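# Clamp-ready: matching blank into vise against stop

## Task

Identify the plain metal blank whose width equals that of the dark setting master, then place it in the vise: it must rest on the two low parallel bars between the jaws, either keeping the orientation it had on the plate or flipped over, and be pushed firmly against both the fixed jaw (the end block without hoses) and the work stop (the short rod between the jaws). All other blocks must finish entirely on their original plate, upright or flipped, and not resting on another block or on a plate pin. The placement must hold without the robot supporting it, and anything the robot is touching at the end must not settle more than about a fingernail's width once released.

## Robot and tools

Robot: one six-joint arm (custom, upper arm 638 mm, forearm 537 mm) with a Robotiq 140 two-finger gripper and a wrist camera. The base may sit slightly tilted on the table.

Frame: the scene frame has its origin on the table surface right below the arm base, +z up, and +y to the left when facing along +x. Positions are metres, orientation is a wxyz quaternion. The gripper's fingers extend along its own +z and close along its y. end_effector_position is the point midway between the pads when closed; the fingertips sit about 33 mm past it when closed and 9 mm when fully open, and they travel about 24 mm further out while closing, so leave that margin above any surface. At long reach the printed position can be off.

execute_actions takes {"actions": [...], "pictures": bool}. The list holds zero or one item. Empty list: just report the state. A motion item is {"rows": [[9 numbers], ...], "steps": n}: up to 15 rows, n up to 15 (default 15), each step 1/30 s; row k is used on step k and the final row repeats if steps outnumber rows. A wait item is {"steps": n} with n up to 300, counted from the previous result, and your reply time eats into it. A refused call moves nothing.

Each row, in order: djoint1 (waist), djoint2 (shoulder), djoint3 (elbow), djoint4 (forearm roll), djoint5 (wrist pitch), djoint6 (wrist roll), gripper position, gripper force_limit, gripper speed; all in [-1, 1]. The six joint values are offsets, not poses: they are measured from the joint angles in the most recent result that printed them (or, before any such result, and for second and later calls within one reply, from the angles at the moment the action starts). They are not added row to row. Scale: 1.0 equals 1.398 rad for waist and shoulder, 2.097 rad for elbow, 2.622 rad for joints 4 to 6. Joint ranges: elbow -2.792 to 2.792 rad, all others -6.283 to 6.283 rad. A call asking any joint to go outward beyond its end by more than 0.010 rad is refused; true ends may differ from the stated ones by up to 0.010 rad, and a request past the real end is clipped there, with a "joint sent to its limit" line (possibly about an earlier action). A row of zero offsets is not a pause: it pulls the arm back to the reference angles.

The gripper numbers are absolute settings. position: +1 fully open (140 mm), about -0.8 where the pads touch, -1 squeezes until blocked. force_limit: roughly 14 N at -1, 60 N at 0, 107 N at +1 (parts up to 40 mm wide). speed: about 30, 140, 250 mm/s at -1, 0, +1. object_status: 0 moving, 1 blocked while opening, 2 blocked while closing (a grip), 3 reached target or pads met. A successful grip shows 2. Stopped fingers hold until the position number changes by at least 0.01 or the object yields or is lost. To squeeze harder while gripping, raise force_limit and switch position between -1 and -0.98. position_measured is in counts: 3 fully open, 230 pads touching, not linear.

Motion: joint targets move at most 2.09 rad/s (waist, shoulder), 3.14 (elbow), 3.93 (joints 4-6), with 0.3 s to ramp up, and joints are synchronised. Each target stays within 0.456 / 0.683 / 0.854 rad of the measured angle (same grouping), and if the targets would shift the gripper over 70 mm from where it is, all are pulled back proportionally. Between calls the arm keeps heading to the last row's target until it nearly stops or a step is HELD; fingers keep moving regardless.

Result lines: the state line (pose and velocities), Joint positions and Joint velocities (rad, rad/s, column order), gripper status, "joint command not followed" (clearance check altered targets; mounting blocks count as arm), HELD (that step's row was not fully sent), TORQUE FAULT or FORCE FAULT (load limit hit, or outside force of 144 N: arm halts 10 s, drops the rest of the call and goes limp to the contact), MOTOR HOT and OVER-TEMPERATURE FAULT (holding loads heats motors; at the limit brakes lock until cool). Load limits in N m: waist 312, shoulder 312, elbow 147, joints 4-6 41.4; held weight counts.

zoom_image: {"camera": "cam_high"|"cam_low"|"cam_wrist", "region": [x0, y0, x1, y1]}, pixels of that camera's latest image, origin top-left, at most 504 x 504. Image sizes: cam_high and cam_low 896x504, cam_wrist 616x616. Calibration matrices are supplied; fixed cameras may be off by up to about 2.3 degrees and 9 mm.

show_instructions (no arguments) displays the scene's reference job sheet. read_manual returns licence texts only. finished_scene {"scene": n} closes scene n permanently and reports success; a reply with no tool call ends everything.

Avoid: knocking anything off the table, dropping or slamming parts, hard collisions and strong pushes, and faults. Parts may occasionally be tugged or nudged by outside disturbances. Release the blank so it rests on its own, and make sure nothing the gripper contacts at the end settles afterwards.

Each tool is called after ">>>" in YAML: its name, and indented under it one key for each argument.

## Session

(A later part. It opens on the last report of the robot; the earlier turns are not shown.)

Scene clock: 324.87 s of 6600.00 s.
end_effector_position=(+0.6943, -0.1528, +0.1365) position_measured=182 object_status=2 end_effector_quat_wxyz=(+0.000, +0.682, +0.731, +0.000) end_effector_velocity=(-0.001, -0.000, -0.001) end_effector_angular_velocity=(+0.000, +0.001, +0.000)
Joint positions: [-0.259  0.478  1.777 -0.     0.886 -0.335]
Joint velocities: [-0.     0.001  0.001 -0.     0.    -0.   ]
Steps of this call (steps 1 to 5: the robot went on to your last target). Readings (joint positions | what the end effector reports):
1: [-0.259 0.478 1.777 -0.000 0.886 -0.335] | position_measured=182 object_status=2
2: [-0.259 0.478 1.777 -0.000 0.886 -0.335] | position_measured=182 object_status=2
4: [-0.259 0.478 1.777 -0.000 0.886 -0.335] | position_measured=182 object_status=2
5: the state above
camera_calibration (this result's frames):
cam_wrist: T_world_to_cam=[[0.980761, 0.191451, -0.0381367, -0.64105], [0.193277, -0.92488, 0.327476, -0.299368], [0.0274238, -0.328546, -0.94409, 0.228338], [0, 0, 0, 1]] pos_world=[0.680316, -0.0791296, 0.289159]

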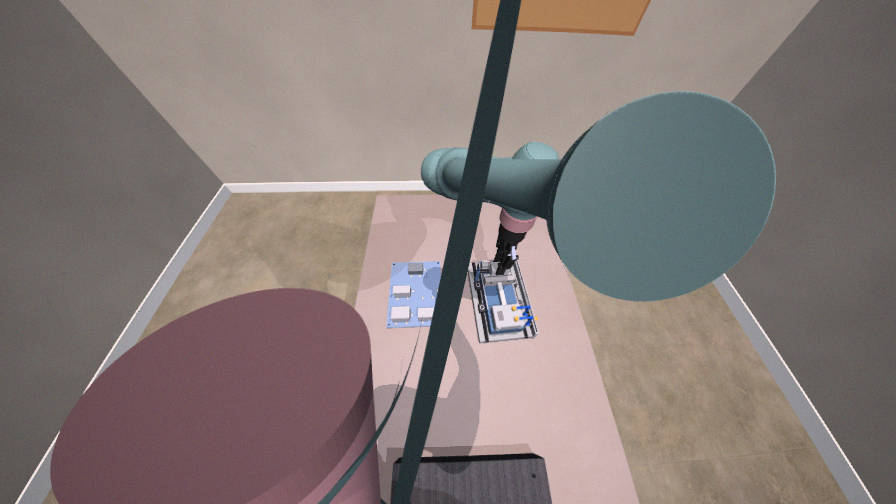

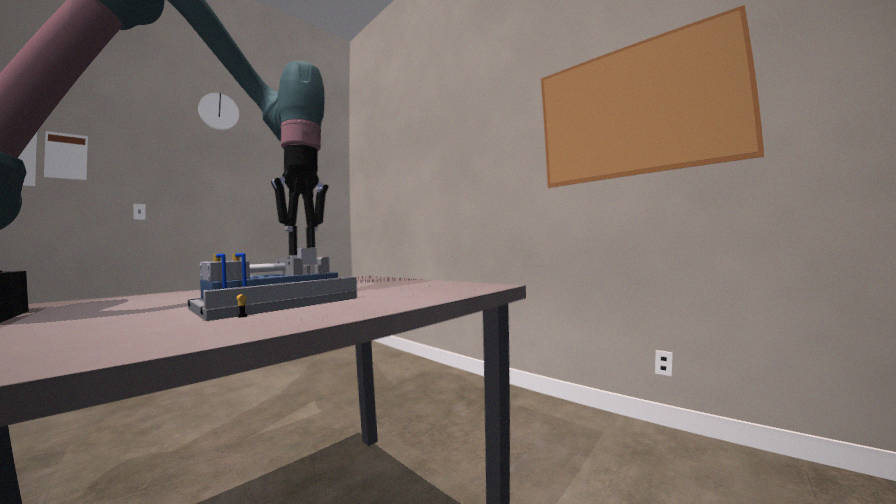

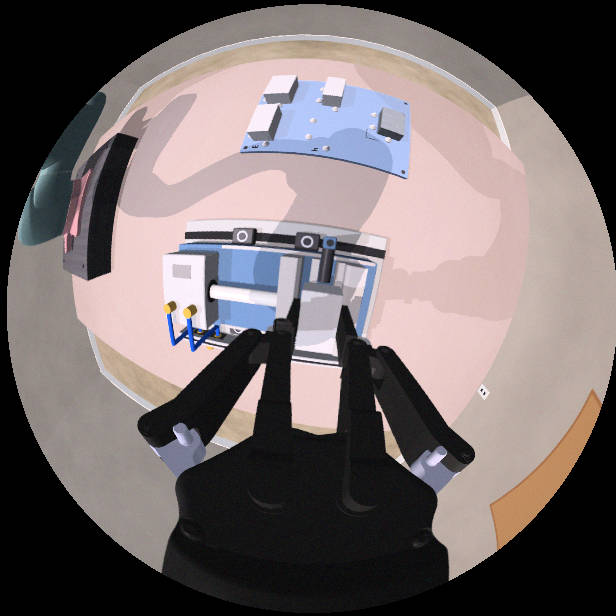

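>>> execute_actions:
  actions: []

Scene clock: 342.87 s of 6600.00 s.
end_effector_position=(+0.6943, -0.1528, +0.1365) position_measured=182 object_status=2 end_effector_quat_wxyz=(+0.000, +0.682, +0.731, +0.000) end_effector_velocity=(-0.001, -0.000, -0.001) end_effector_angular_velocity=(+0.000, +0.001, -0.001)
Joint positions: [-0.259  0.478  1.777 -0.     0.886 -0.335]
Joint velocities: [-0.001  0.001  0.001 -0.    -0.     0.   ]
Steps of this call (steps 1 to 15: the robot went on to your last target; steps 16 to 90: nothing new was sent; then 15.00 s passed at rest). Readings (joint positions | what the end effector reports):
1: [-0.259 0.478 1.777 -0.000 0.886 -0.335] | position_measured=182 object_status=2
2: [-0.259 0.478 1.777 -0.000 0.886 -0.335] | position_measured=182 object_status=2
4: [-0.259 0.478 1.777 -0.000 0.886 -0.335] | position_measured=182 object_status=2
8: [-0.259 0.478 1.777 -0.000 0.886 -0.335] | position_measured=182 object_status=2
90: the state above
The arm was judged still, so your last target was given up. Only a new action makes it travel on or press farther. Fingers that are still opening or closing keep moving.
camera_calibration (this result's frames):
cam_wrist: T_world_to_cam=[[0.980768, 0.191413, -0.03816, -0.641052], [0.19325, -0.924909, 0.327411, -0.299312], [0.027376, -0.328488, -0.944111, 0.22836], [0, 0, 0, 1]] pos_world=[0.680313, -0.0791177, 0.289132]

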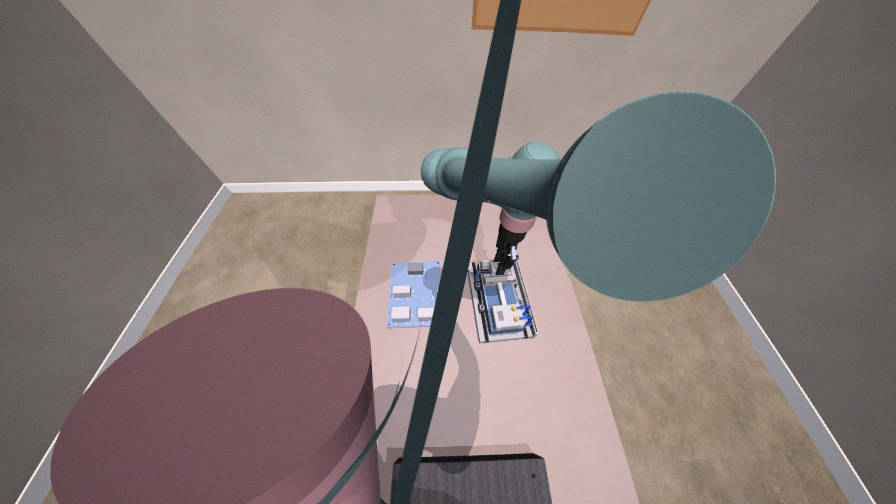

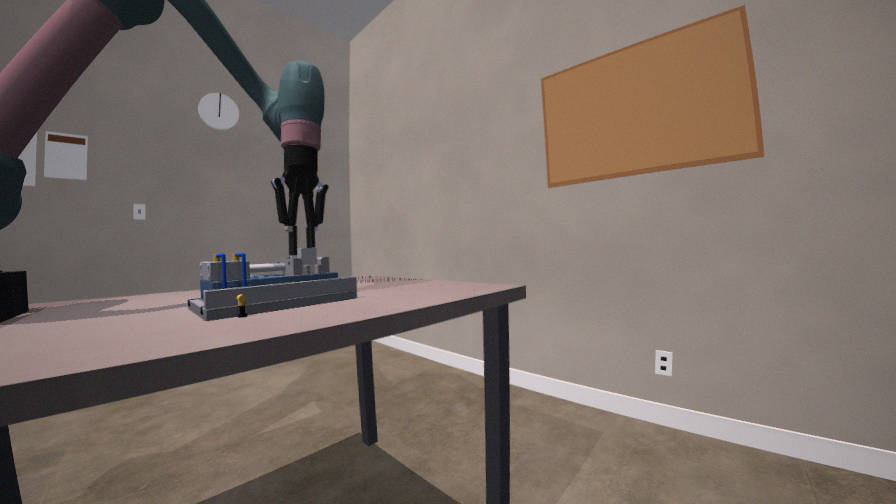

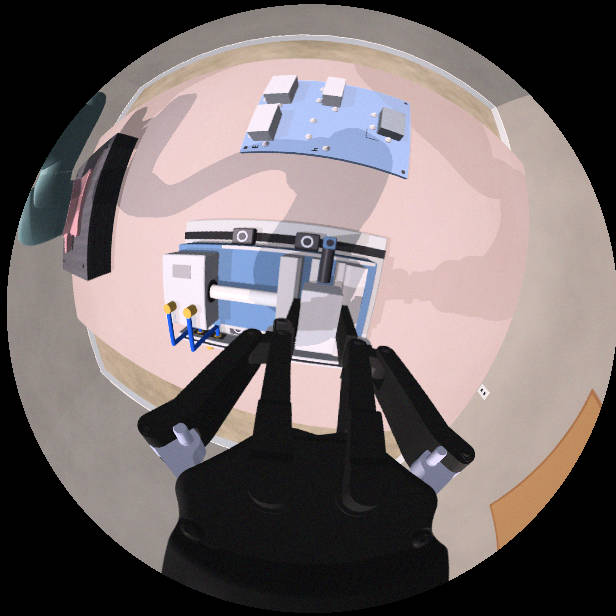

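>>> execute_actions:
  actions:
    - {"rows": [[0.00015,0.00052,-0.00039,0,0.00003,0.00008,-0.98,0.7,-0.5],[0.00031,0.00105,-0.00078,0,0.00007,0.00017,-0.98,0.7,-0.5],[0.00046,0.00157,-0.00117,0,0.0001,0.00025,-0.98,0.7,-0.5],[0.00061,0.0021,-0.00156,0,0.00013,0.00034,-0.98,0.7,-0.5],[0.00076,0.00262,-0.00194,0,0.00016,0.00042,-0.98,0.7,-0.5],[0.00092,0.00314,-0.00233,0,0.0002,0.0005,-0.98,0.7,-0.5],[0.00107,0.00367,-0.00272,0,0.00023,0.00059,-0.98,0.7,-0.5],[0.00122,0.00419,-0.00311,0,0.00026,0.00067,-0.98,0.7,-0.5]], "steps": 15}

>>> zoom_image:
  camera: "cam_wrist"
  region: [290, 250, 360, 310]

Scene clock: 354.10 s of 6600.00 s.
end_effector_position=(+0.6977, -0.1525, +0.1349) position_measured=182 object_status=2 end_effector_quat_wxyz=(-0.000, +0.682, +0.731, +0.000) end_effector_velocity=(+0.001, +0.001, +0.001) end_effector_angular_velocity=(-0.001, -0.004, +0.002)
Joint positions: [-0.257  0.484  1.77  -0.     0.887 -0.333]
Joint velocities: [ 0.002 -0.001  0.     0.    -0.004  0.   ]
Steps of this call (steps 1 to 90: nothing new was sent; then 7.73 s passed at rest; steps 91 to 105: all 15 steps of this action). Readings (joint positions | what the end effector reports):
91: [-0.259 0.478 1.777 -0.000 0.886 -0.335] | position_measured=182 object_status=2
92: [-0.259 0.479 1.777 -0.000 0.886 -0.335] | position_measured=182 object_status=2
94: [-0.258 0.480 1.776 -0.000 0.886 -0.334] | position_measured=182 object_status=2
98: [-0.257 0.483 1.772 -0.000 0.887 -0.334] | position_measured=182 object_status=2
105: the state above
camera_calibration (this result's frames):
cam_wrist: T_world_to_cam=[[0.980759, 0.191341, -0.0387449, -0.644417], [0.193383, -0.924982, 0.327125, -0.29922], [0.0267541, -0.328323, -0.944187, 0.227374], [0, 0, 0, 1]] pos_world=[0.683798, -0.0788175, 0.287598]

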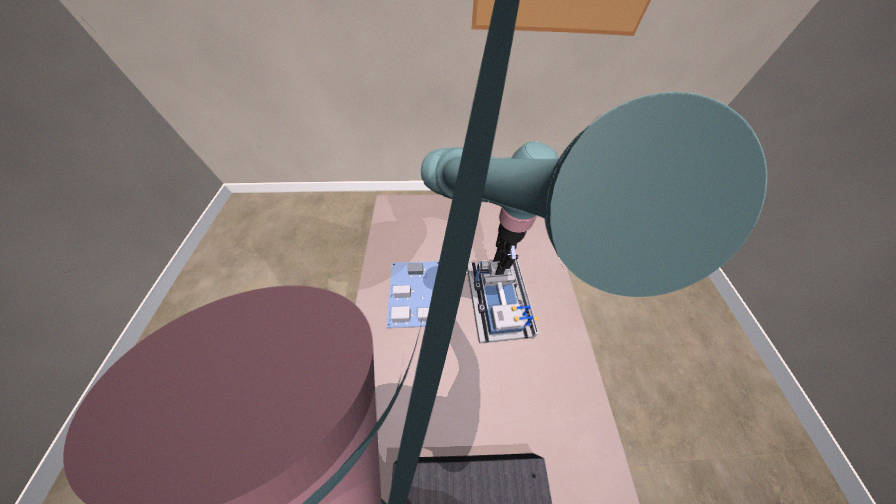

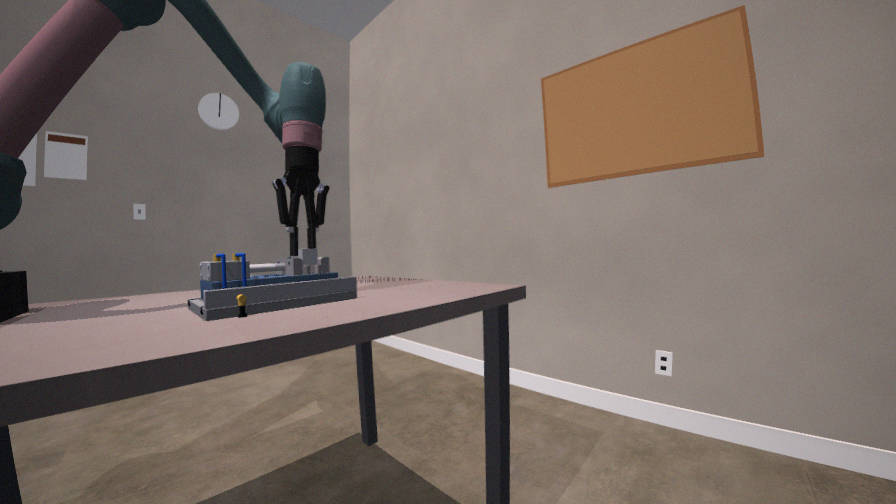

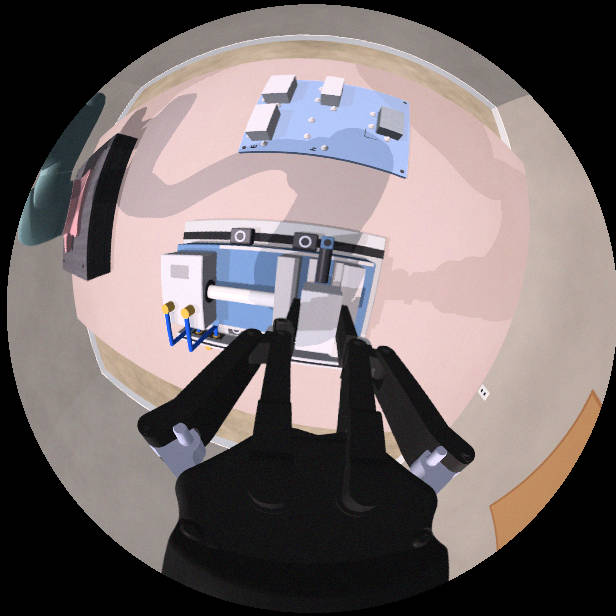

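Region (290, 250, 360, 310) of cam_wrist's 616x616 image, scaled by 7.200, with more detail than that image has; it fills the top 432 rows of this view, and the rest is white.

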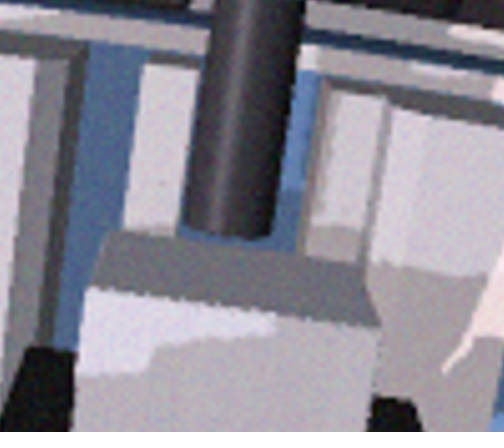

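>>> execute_actions:
  actions:
    - {"rows": [[0.00053,-0.00008,0.0001,0,-0.00003,0.00029,-0.98,0.7,-0.5],[0.00107,-0.00017,0.00019,0,-0.00007,0.00057,-0.98,0.7,-0.5],[0.0016,-0.00025,0.00029,0,-0.0001,0.00086,-0.98,0.7,-0.5],[0.00213,-0.00033,0.00038,0,-0.00013,0.00114,-0.98,0.7,-0.5],[0.00266,-0.00041,0.00048,0,-0.00016,0.00143,-0.98,0.7,-0.5],[0.0032,-0.0005,0.00057,0,-0.0002,0.00171,-0.98,0.7,-0.5],[0.00373,-0.00058,0.00067,0,-0.00023,0.002,-0.98,0.7,-0.5],[0.00426,-0.00066,0.00076,0,-0.00026,0.00228,-0.98,0.7,-0.5]], "steps": 15}

>>> zoom_image:
  camera: "cam_wrist"
  region: [290, 250, 360, 310]

Scene clock: 393.40 s of 6600.00 s.
end_effector_position=(+0.6979, -0.1481, +0.1349) position_measured=182 object_status=2 end_effector_quat_wxyz=(-0.000, +0.682, +0.731, +0.000) end_effector_velocity=(+0.001, +0.000, -0.000) end_effector_angular_velocity=(+0.000, -0.000, +0.001)
Joint positions: [-0.251  0.483  1.772 -0.     0.886 -0.327]
Joint velocities: [ 0.001  0.001 -0.001  0.    -0.001 -0.   ]
Steps of this call (steps 1 to 15: the robot went on to your last target; steps 16 to 90: nothing new was sent; then 35.80 s passed at rest; steps 91 to 105: all 15 steps of this action). Readings (joint positions | what the end effector reports):
91: [-0.257 0.484 1.770 -0.000 0.887 -0.333] | position_measured=182 object_status=2
92: [-0.257 0.484 1.770 -0.000 0.887 -0.333] | position_measured=182 object_status=2
94: [-0.255 0.484 1.770 -0.001 0.887 -0.331] | position_measured=182 object_status=2
98: [-0.252 0.483 1.772 -0.001 0.887 -0.328] | position_measured=182 object_status=2
105: the state above
camera_calibration (this result's frames):
cam_wrist: T_world_to_cam=[[0.980762, 0.191324, -0.0387364, -0.645425], [0.193363, -0.924976, 0.327154, -0.295243], [0.0267621, -0.328351, -0.944177, 0.228785], [0, 0, 0, 1]] pos_world=[0.683975, -0.0744862, 0.287602]

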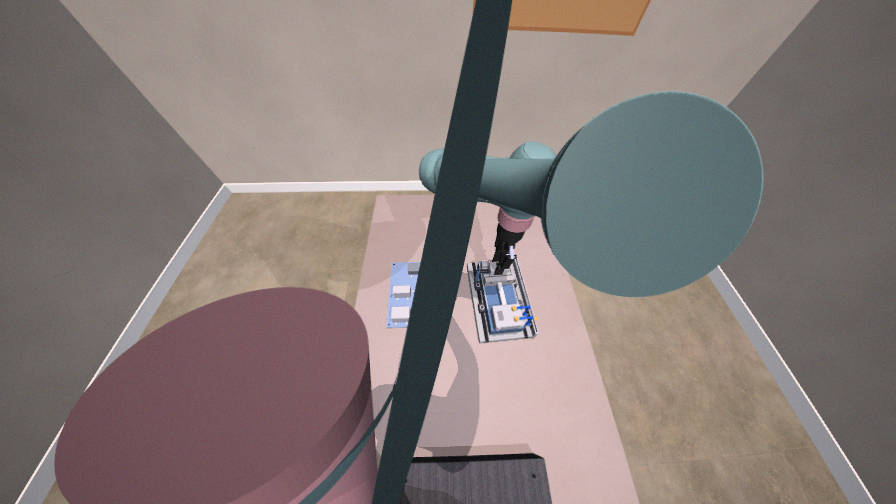

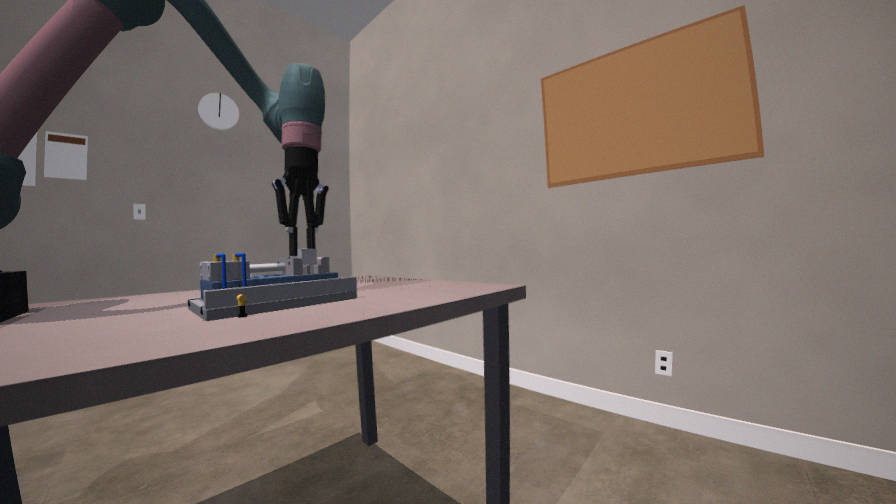

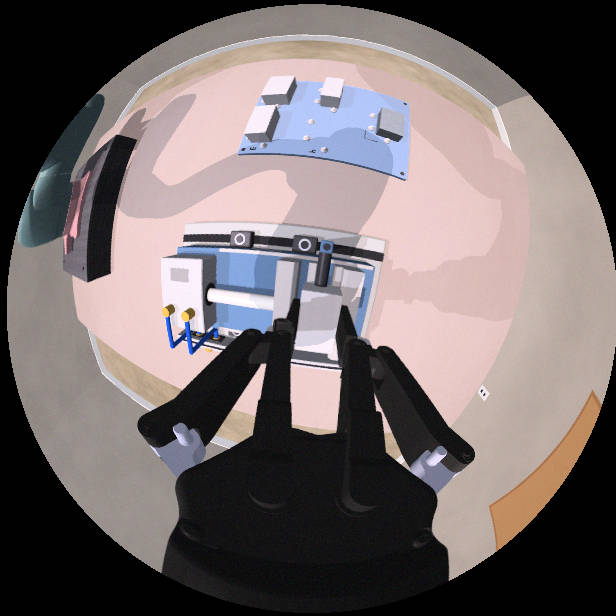

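Region (290, 250, 360, 310) of cam_wrist's 616x616 image, scaled by 7.200, with more detail than that image has; it fills the top 432 rows of this view, and the rest is white.

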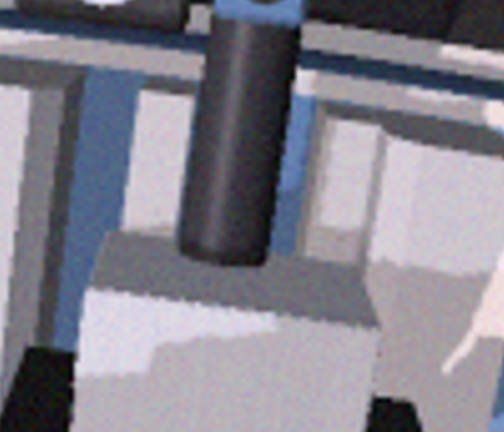

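>>> execute_actions:
  actions:
    - {"rows": [[0.00026,0.00018,-0.00011,0,0,0.00014,-0.98,0.7,-0.5],[0.00051,0.00035,-0.00022,0,-0.00001,0.00028,-0.98,0.7,-0.5],[0.00077,0.00053,-0.00033,0,-0.00002,0.00041,-0.98,0.7,-0.5],[0.00102,0.0007,-0.00044,0,-0.00002,0.00055,-0.98,0.7,-0.5],[0.00128,0.00088,-0.00055,0,-0.00003,0.00069,-0.98,0.7,-0.5]], "steps": 12}

>>> zoom_image:
  camera: "cam_wrist"
  region: [290, 250, 360, 310]

>>> zoom_image:
  camera: "cam_low"
  region: [275, 225, 340, 285]

Scene clock: 411.27 s of 6600.00 s.
end_effector_position=(+0.6986, -0.1471, +0.1346) position_measured=182 object_status=2 end_effector_quat_wxyz=(-0.000, +0.682, +0.731, -0.000) end_effector_velocity=(+0.000, -0.000, -0.001) end_effector_angular_velocity=(+0.000, +0.001, -0.000)
Joint positions: [-0.249  0.484  1.771 -0.     0.887 -0.325]
Joint velocities: [-0.     0.002 -0.001  0.     0.     0.   ]
Steps of this call (steps 1 to 15: the robot went on to your last target; steps 16 to 90: nothing new was sent; then 14.47 s passed at rest; steps 91 to 102: all 12 steps of this action). Readings (joint positions | what the end effector reports):
91: [-0.251 0.483 1.772 -0.000 0.886 -0.327] | position_measured=182 object_status=2
92: [-0.251 0.483 1.772 -0.000 0.886 -0.327] | position_measured=182 object_status=2
94: [-0.250 0.483 1.772 -0.000 0.886 -0.326] | position_measured=182 object_status=2
98: [-0.249 0.484 1.771 -0.000 0.887 -0.325] | position_measured=182 object_status=2
102: the state above
camera_calibration (this result's frames):
cam_wrist: T_world_to_cam=[[0.980743, 0.191365, -0.0390257, -0.646307], [0.193495, -0.92494, 0.327179, -0.294408], [0.0265142, -0.32843, -0.944156, 0.228911], [0, 0, 0, 1]] pos_world=[0.684759, -0.0734475, 0.287229]

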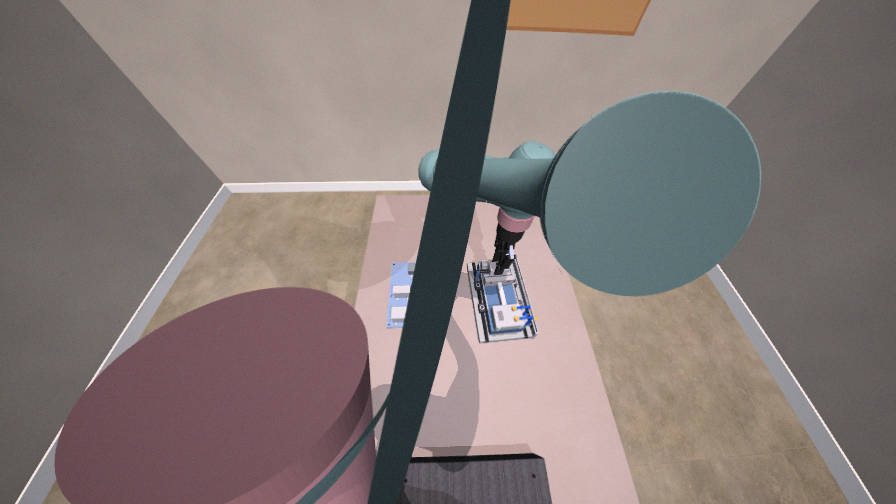

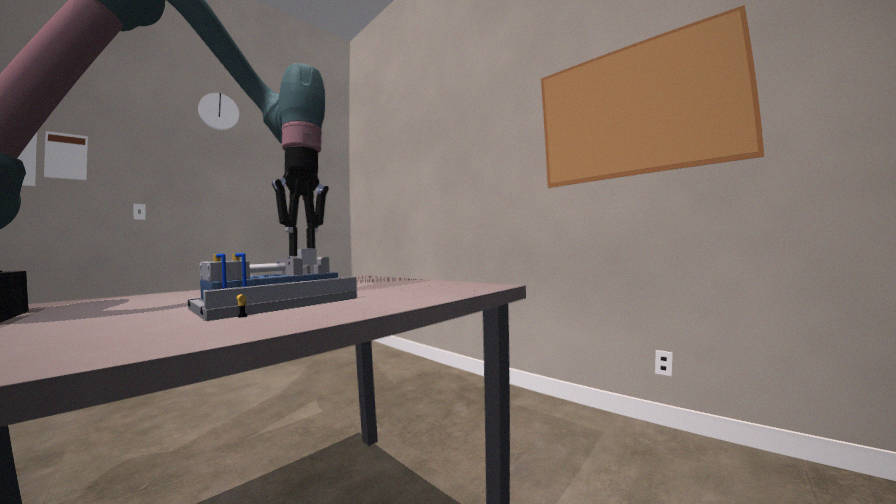

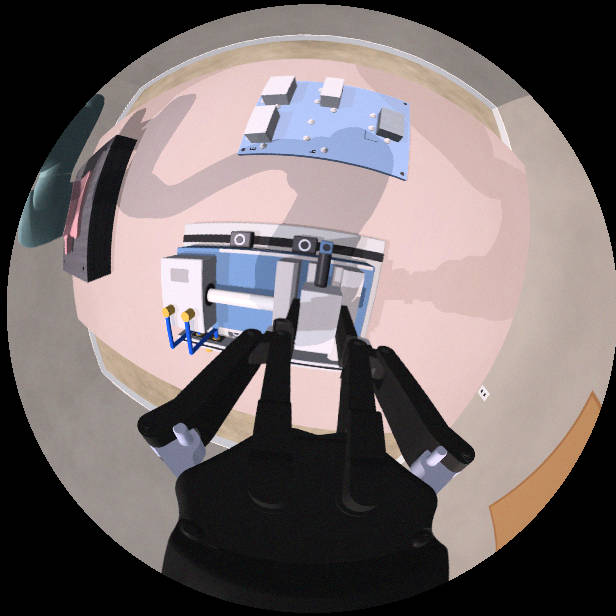

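Region (290, 250, 360, 310) of cam_wrist's 616x616 image, scaled by 7.200, with more detail than that image has; it fills the top 432 rows of this view, and the rest is white.

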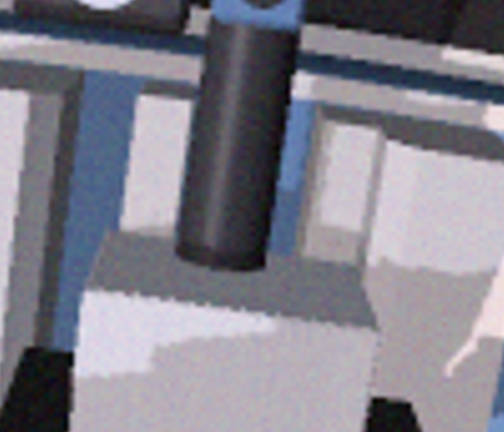

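Region (275, 225, 340, 285) of cam_low's 896x504 image, scaled by 7.754, with more detail than that image has; it fills the top 465 rows of this view, and the rest is white.

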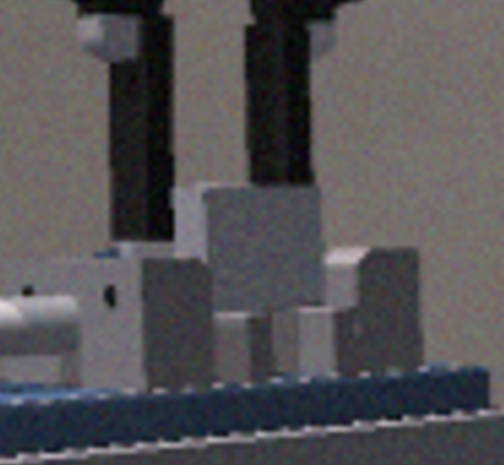

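>>> execute_actions:
  actions:
    - {"rows": [[0,0,0,0,0,0,-0.12,0,-0.6],[0,0,0,0,0,0,-0.12,0,-0.6],[0,0,0,0,0,0,-0.12,0,-0.6],[0,0,0,0,0,0,-0.12,0,-0.6],[0,0,0,0,0,0,-0.12,0,-0.6],[0,0,0,0,0,0,-0.12,0,-0.6],[0,0,0,0,0,0,-0.12,0,-0.6],[0,0,0,0,0,0,-0.12,0,-0.6],[0,0,0,0,0,0,-0.12,0,-0.6],[0,0,0,0,0,0,-0.12,0,-0.6]], "steps": 10}
  pictures: false

>>> execute_actions:
  actions:
    - {"rows": [[0,-0.0010,-0.0005,0,0.0009,0,-0.12,0,-0.6],[0,-0.0030,-0.0014,0,0.0027,0,-0.12,0,-0.6],[0,-0.0060,-0.0029,0,0.0055,0,-0.12,0,-0.6],[0,-0.0100,-0.0049,0,0.0093,0,-0.12,0,-0.6],[0,-0.0145,-0.0072,0,0.0135,0,-0.12,0,-0.6],[0,-0.0190,-0.0096,0,0.0178,0,-0.12,0,-0.6],[0,-0.0235,-0.0120,0,0.0221,0,-0.12,0,-0.6],[0,-0.0275,-0.0142,0,0.0260,0,-0.12,0,-0.6],[0,-0.0305,-0.0158,0,0.0289,0,-0.12,0,-0.6],[0,-0.0325,-0.0169,0,0.0309,0,-0.12,0,-0.6],[0,-0.0335,-0.0175,0,0.0319,0,-0.12,0,-0.6]], "steps": 15}

>>> zoom_image:
  camera: "cam_wrist"
  region: [280, 235, 370, 335]

>>> zoom_image:
  camera: "cam_low"
  region: [275, 225, 340, 285]

>>> zoom_image:
  camera: "cam_wrist"
  region: [230, 70, 420, 200]

Scene clock: 428.90 s of 6600.00 s.
end_effector_position=(+0.6992, -0.1470, +0.1347) position_measured=149 object_status=0 end_effector_quat_wxyz=(+0.000, +0.682, +0.731, +0.000) end_effector_velocity=(-0.006, -0.002, +0.000) end_effector_angular_velocity=(-0.003, +0.007, +0.002)
Joint positions: [-0.249  0.485  1.77   0.     0.886 -0.325]
Joint velocities: [-0.003 -0.004  0.007 -0.006  0.003 -0.001]
Steps of this call (steps 1 to 15: the robot went on to your last target; steps 16 to 90: nothing new was sent; then 14.30 s passed at rest; steps 91 to 100: all 10 steps of this action). Readings (joint positions | what the end effector reports):
91: [-0.249 0.484 1.771 -0.000 0.886 -0.325] | position_measured=182 object_status=0
92: [-0.249 0.484 1.771 -0.000 0.886 -0.325] | position_measured=182 object_status=0
94: [-0.249 0.485 1.770 0.001 0.885 -0.325] | position_measured=173 object_status=0
98: [-0.249 0.485 1.770 0.001 0.886 -0.325] | position_measured=157 object_status=0
100: the state above

Scene clock: 429.40 s of 6600.00 s.
end_effector_position=(+0.6992, -0.1470, +0.1837) position_measured=144 object_status=3 end_effector_quat_wxyz=(-0.000, +0.682, +0.731, +0.000) end_effector_velocity=(+0.000, +0.000, +0.002) end_effector_angular_velocity=(+0.000, +0.001, -0.000)
Joint positions: [-0.249  0.438  1.734  0.     0.97  -0.325]
Joint velocities: [ 0.    -0.001 -0.003  0.     0.005  0.   ]
Steps of this call (steps 1 to 15: all 15 steps of this action). Readings (joint positions | what the end effector reports):
1: [-0.249 0.484 1.770 -0.000 0.887 -0.325] | position_measured=146 object_status=0
2: [-0.249 0.484 1.770 -0.000 0.888 -0.325] | position_measured=144 object_status=0
4: [-0.249 0.479 1.767 -0.000 0.895 -0.325] | position_measured=144 object_status=0
8: [-0.249 0.458 1.751 -0.000 0.932 -0.325] | position_measured=144 object_status=3
15: the state above
camera_calibration (this result's frames):
cam_wrist: T_world_to_cam=[[0.980756, 0.191396, -0.0385352, -0.645104], [0.193365, -0.924982, 0.327136, -0.310433], [0.0269683, -0.328292, -0.944191, 0.275057], [0, 0, 0, 1]] pos_world=[0.685299, -0.0733754, 0.336401]

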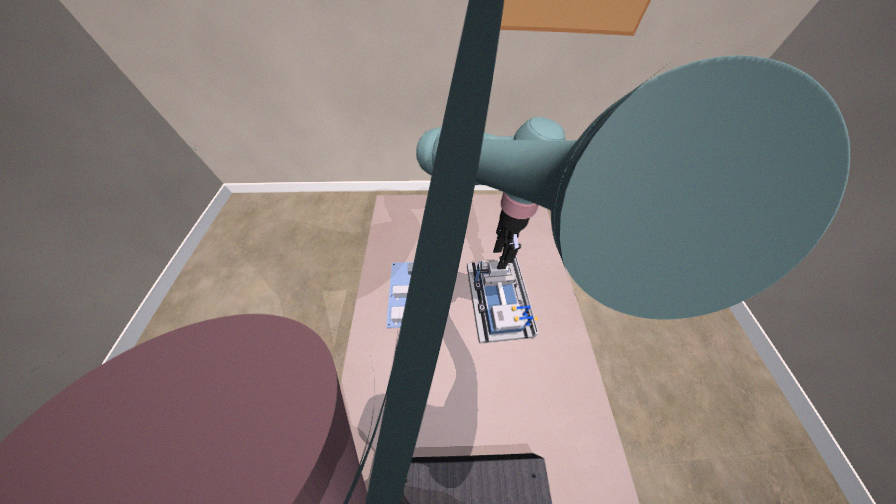

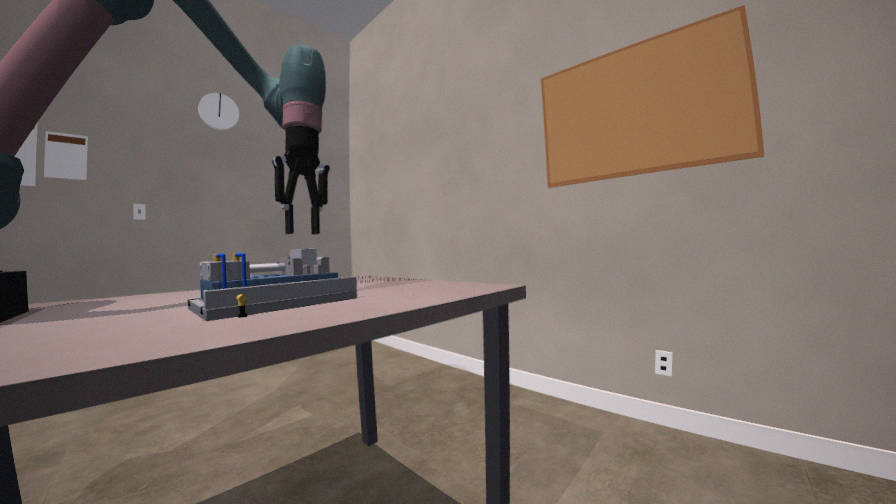

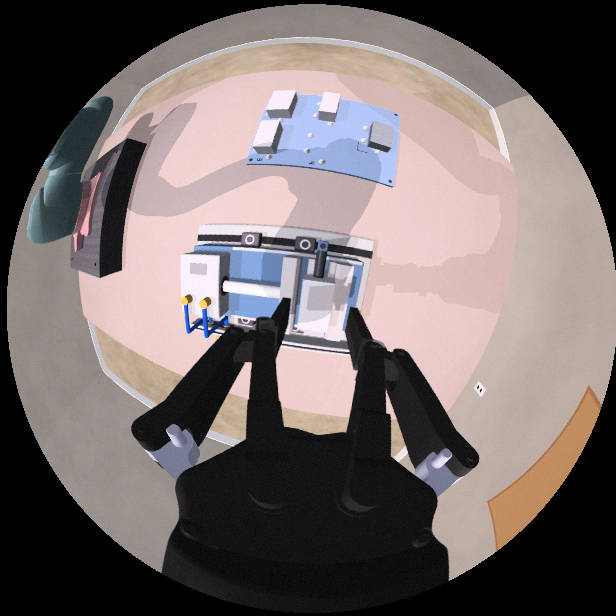

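Region (280, 235, 370, 335) of cam_wrist's 616x616 image, scaled by 5.040, with more detail than that image has; it fills the left 454 columns of this view, and the rest is white.

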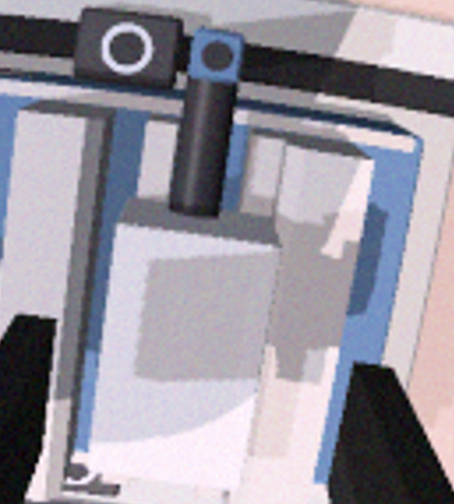

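Region (275, 225, 340, 285) of cam_low's 896x504 image, scaled by 7.754, with more detail than that image has; it fills the top 465 rows of this view, and the rest is white.

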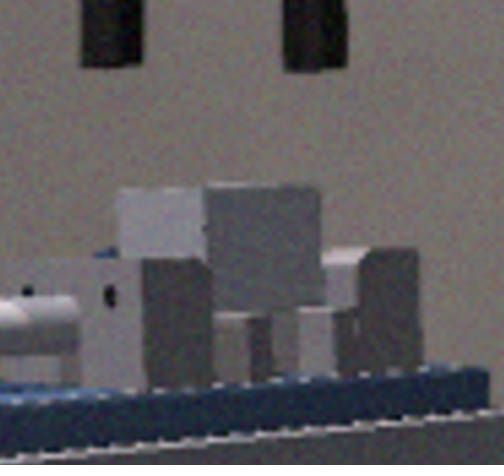

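Region (230, 70, 420, 200) of cam_wrist's 616x616 image, scaled by 2.653, with more detail than that image has; it fills the top 345 rows of this view, and the rest is white.

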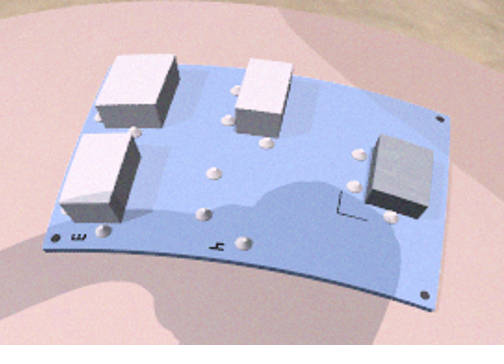

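>>> zoom_image:
  camera: "cam_wrist"
  region: [285, 270, 345, 340]

>>> zoom_image:
  camera: "cam_high"
  region: [470, 255, 530, 295]

Region (285, 270, 345, 340) of cam_wrist's 616x616 image, scaled by 7.200, with more detail than that image has; it fills the left 432 columns of this view, and the rest is white.

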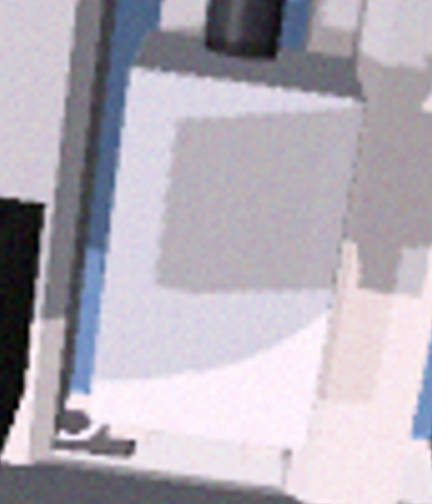

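Region (470, 255, 530, 295) of cam_high's 896x504 image, scaled by 8.400, with more detail than that image has.

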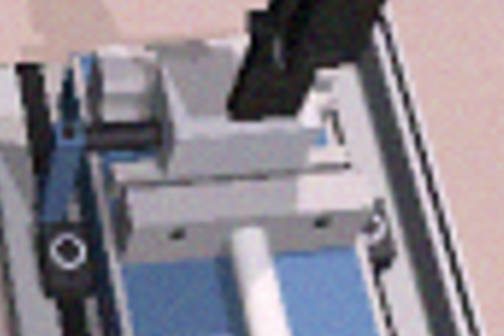

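>>> finished_scene:
  scene: 2

The scene is finished: the task was done.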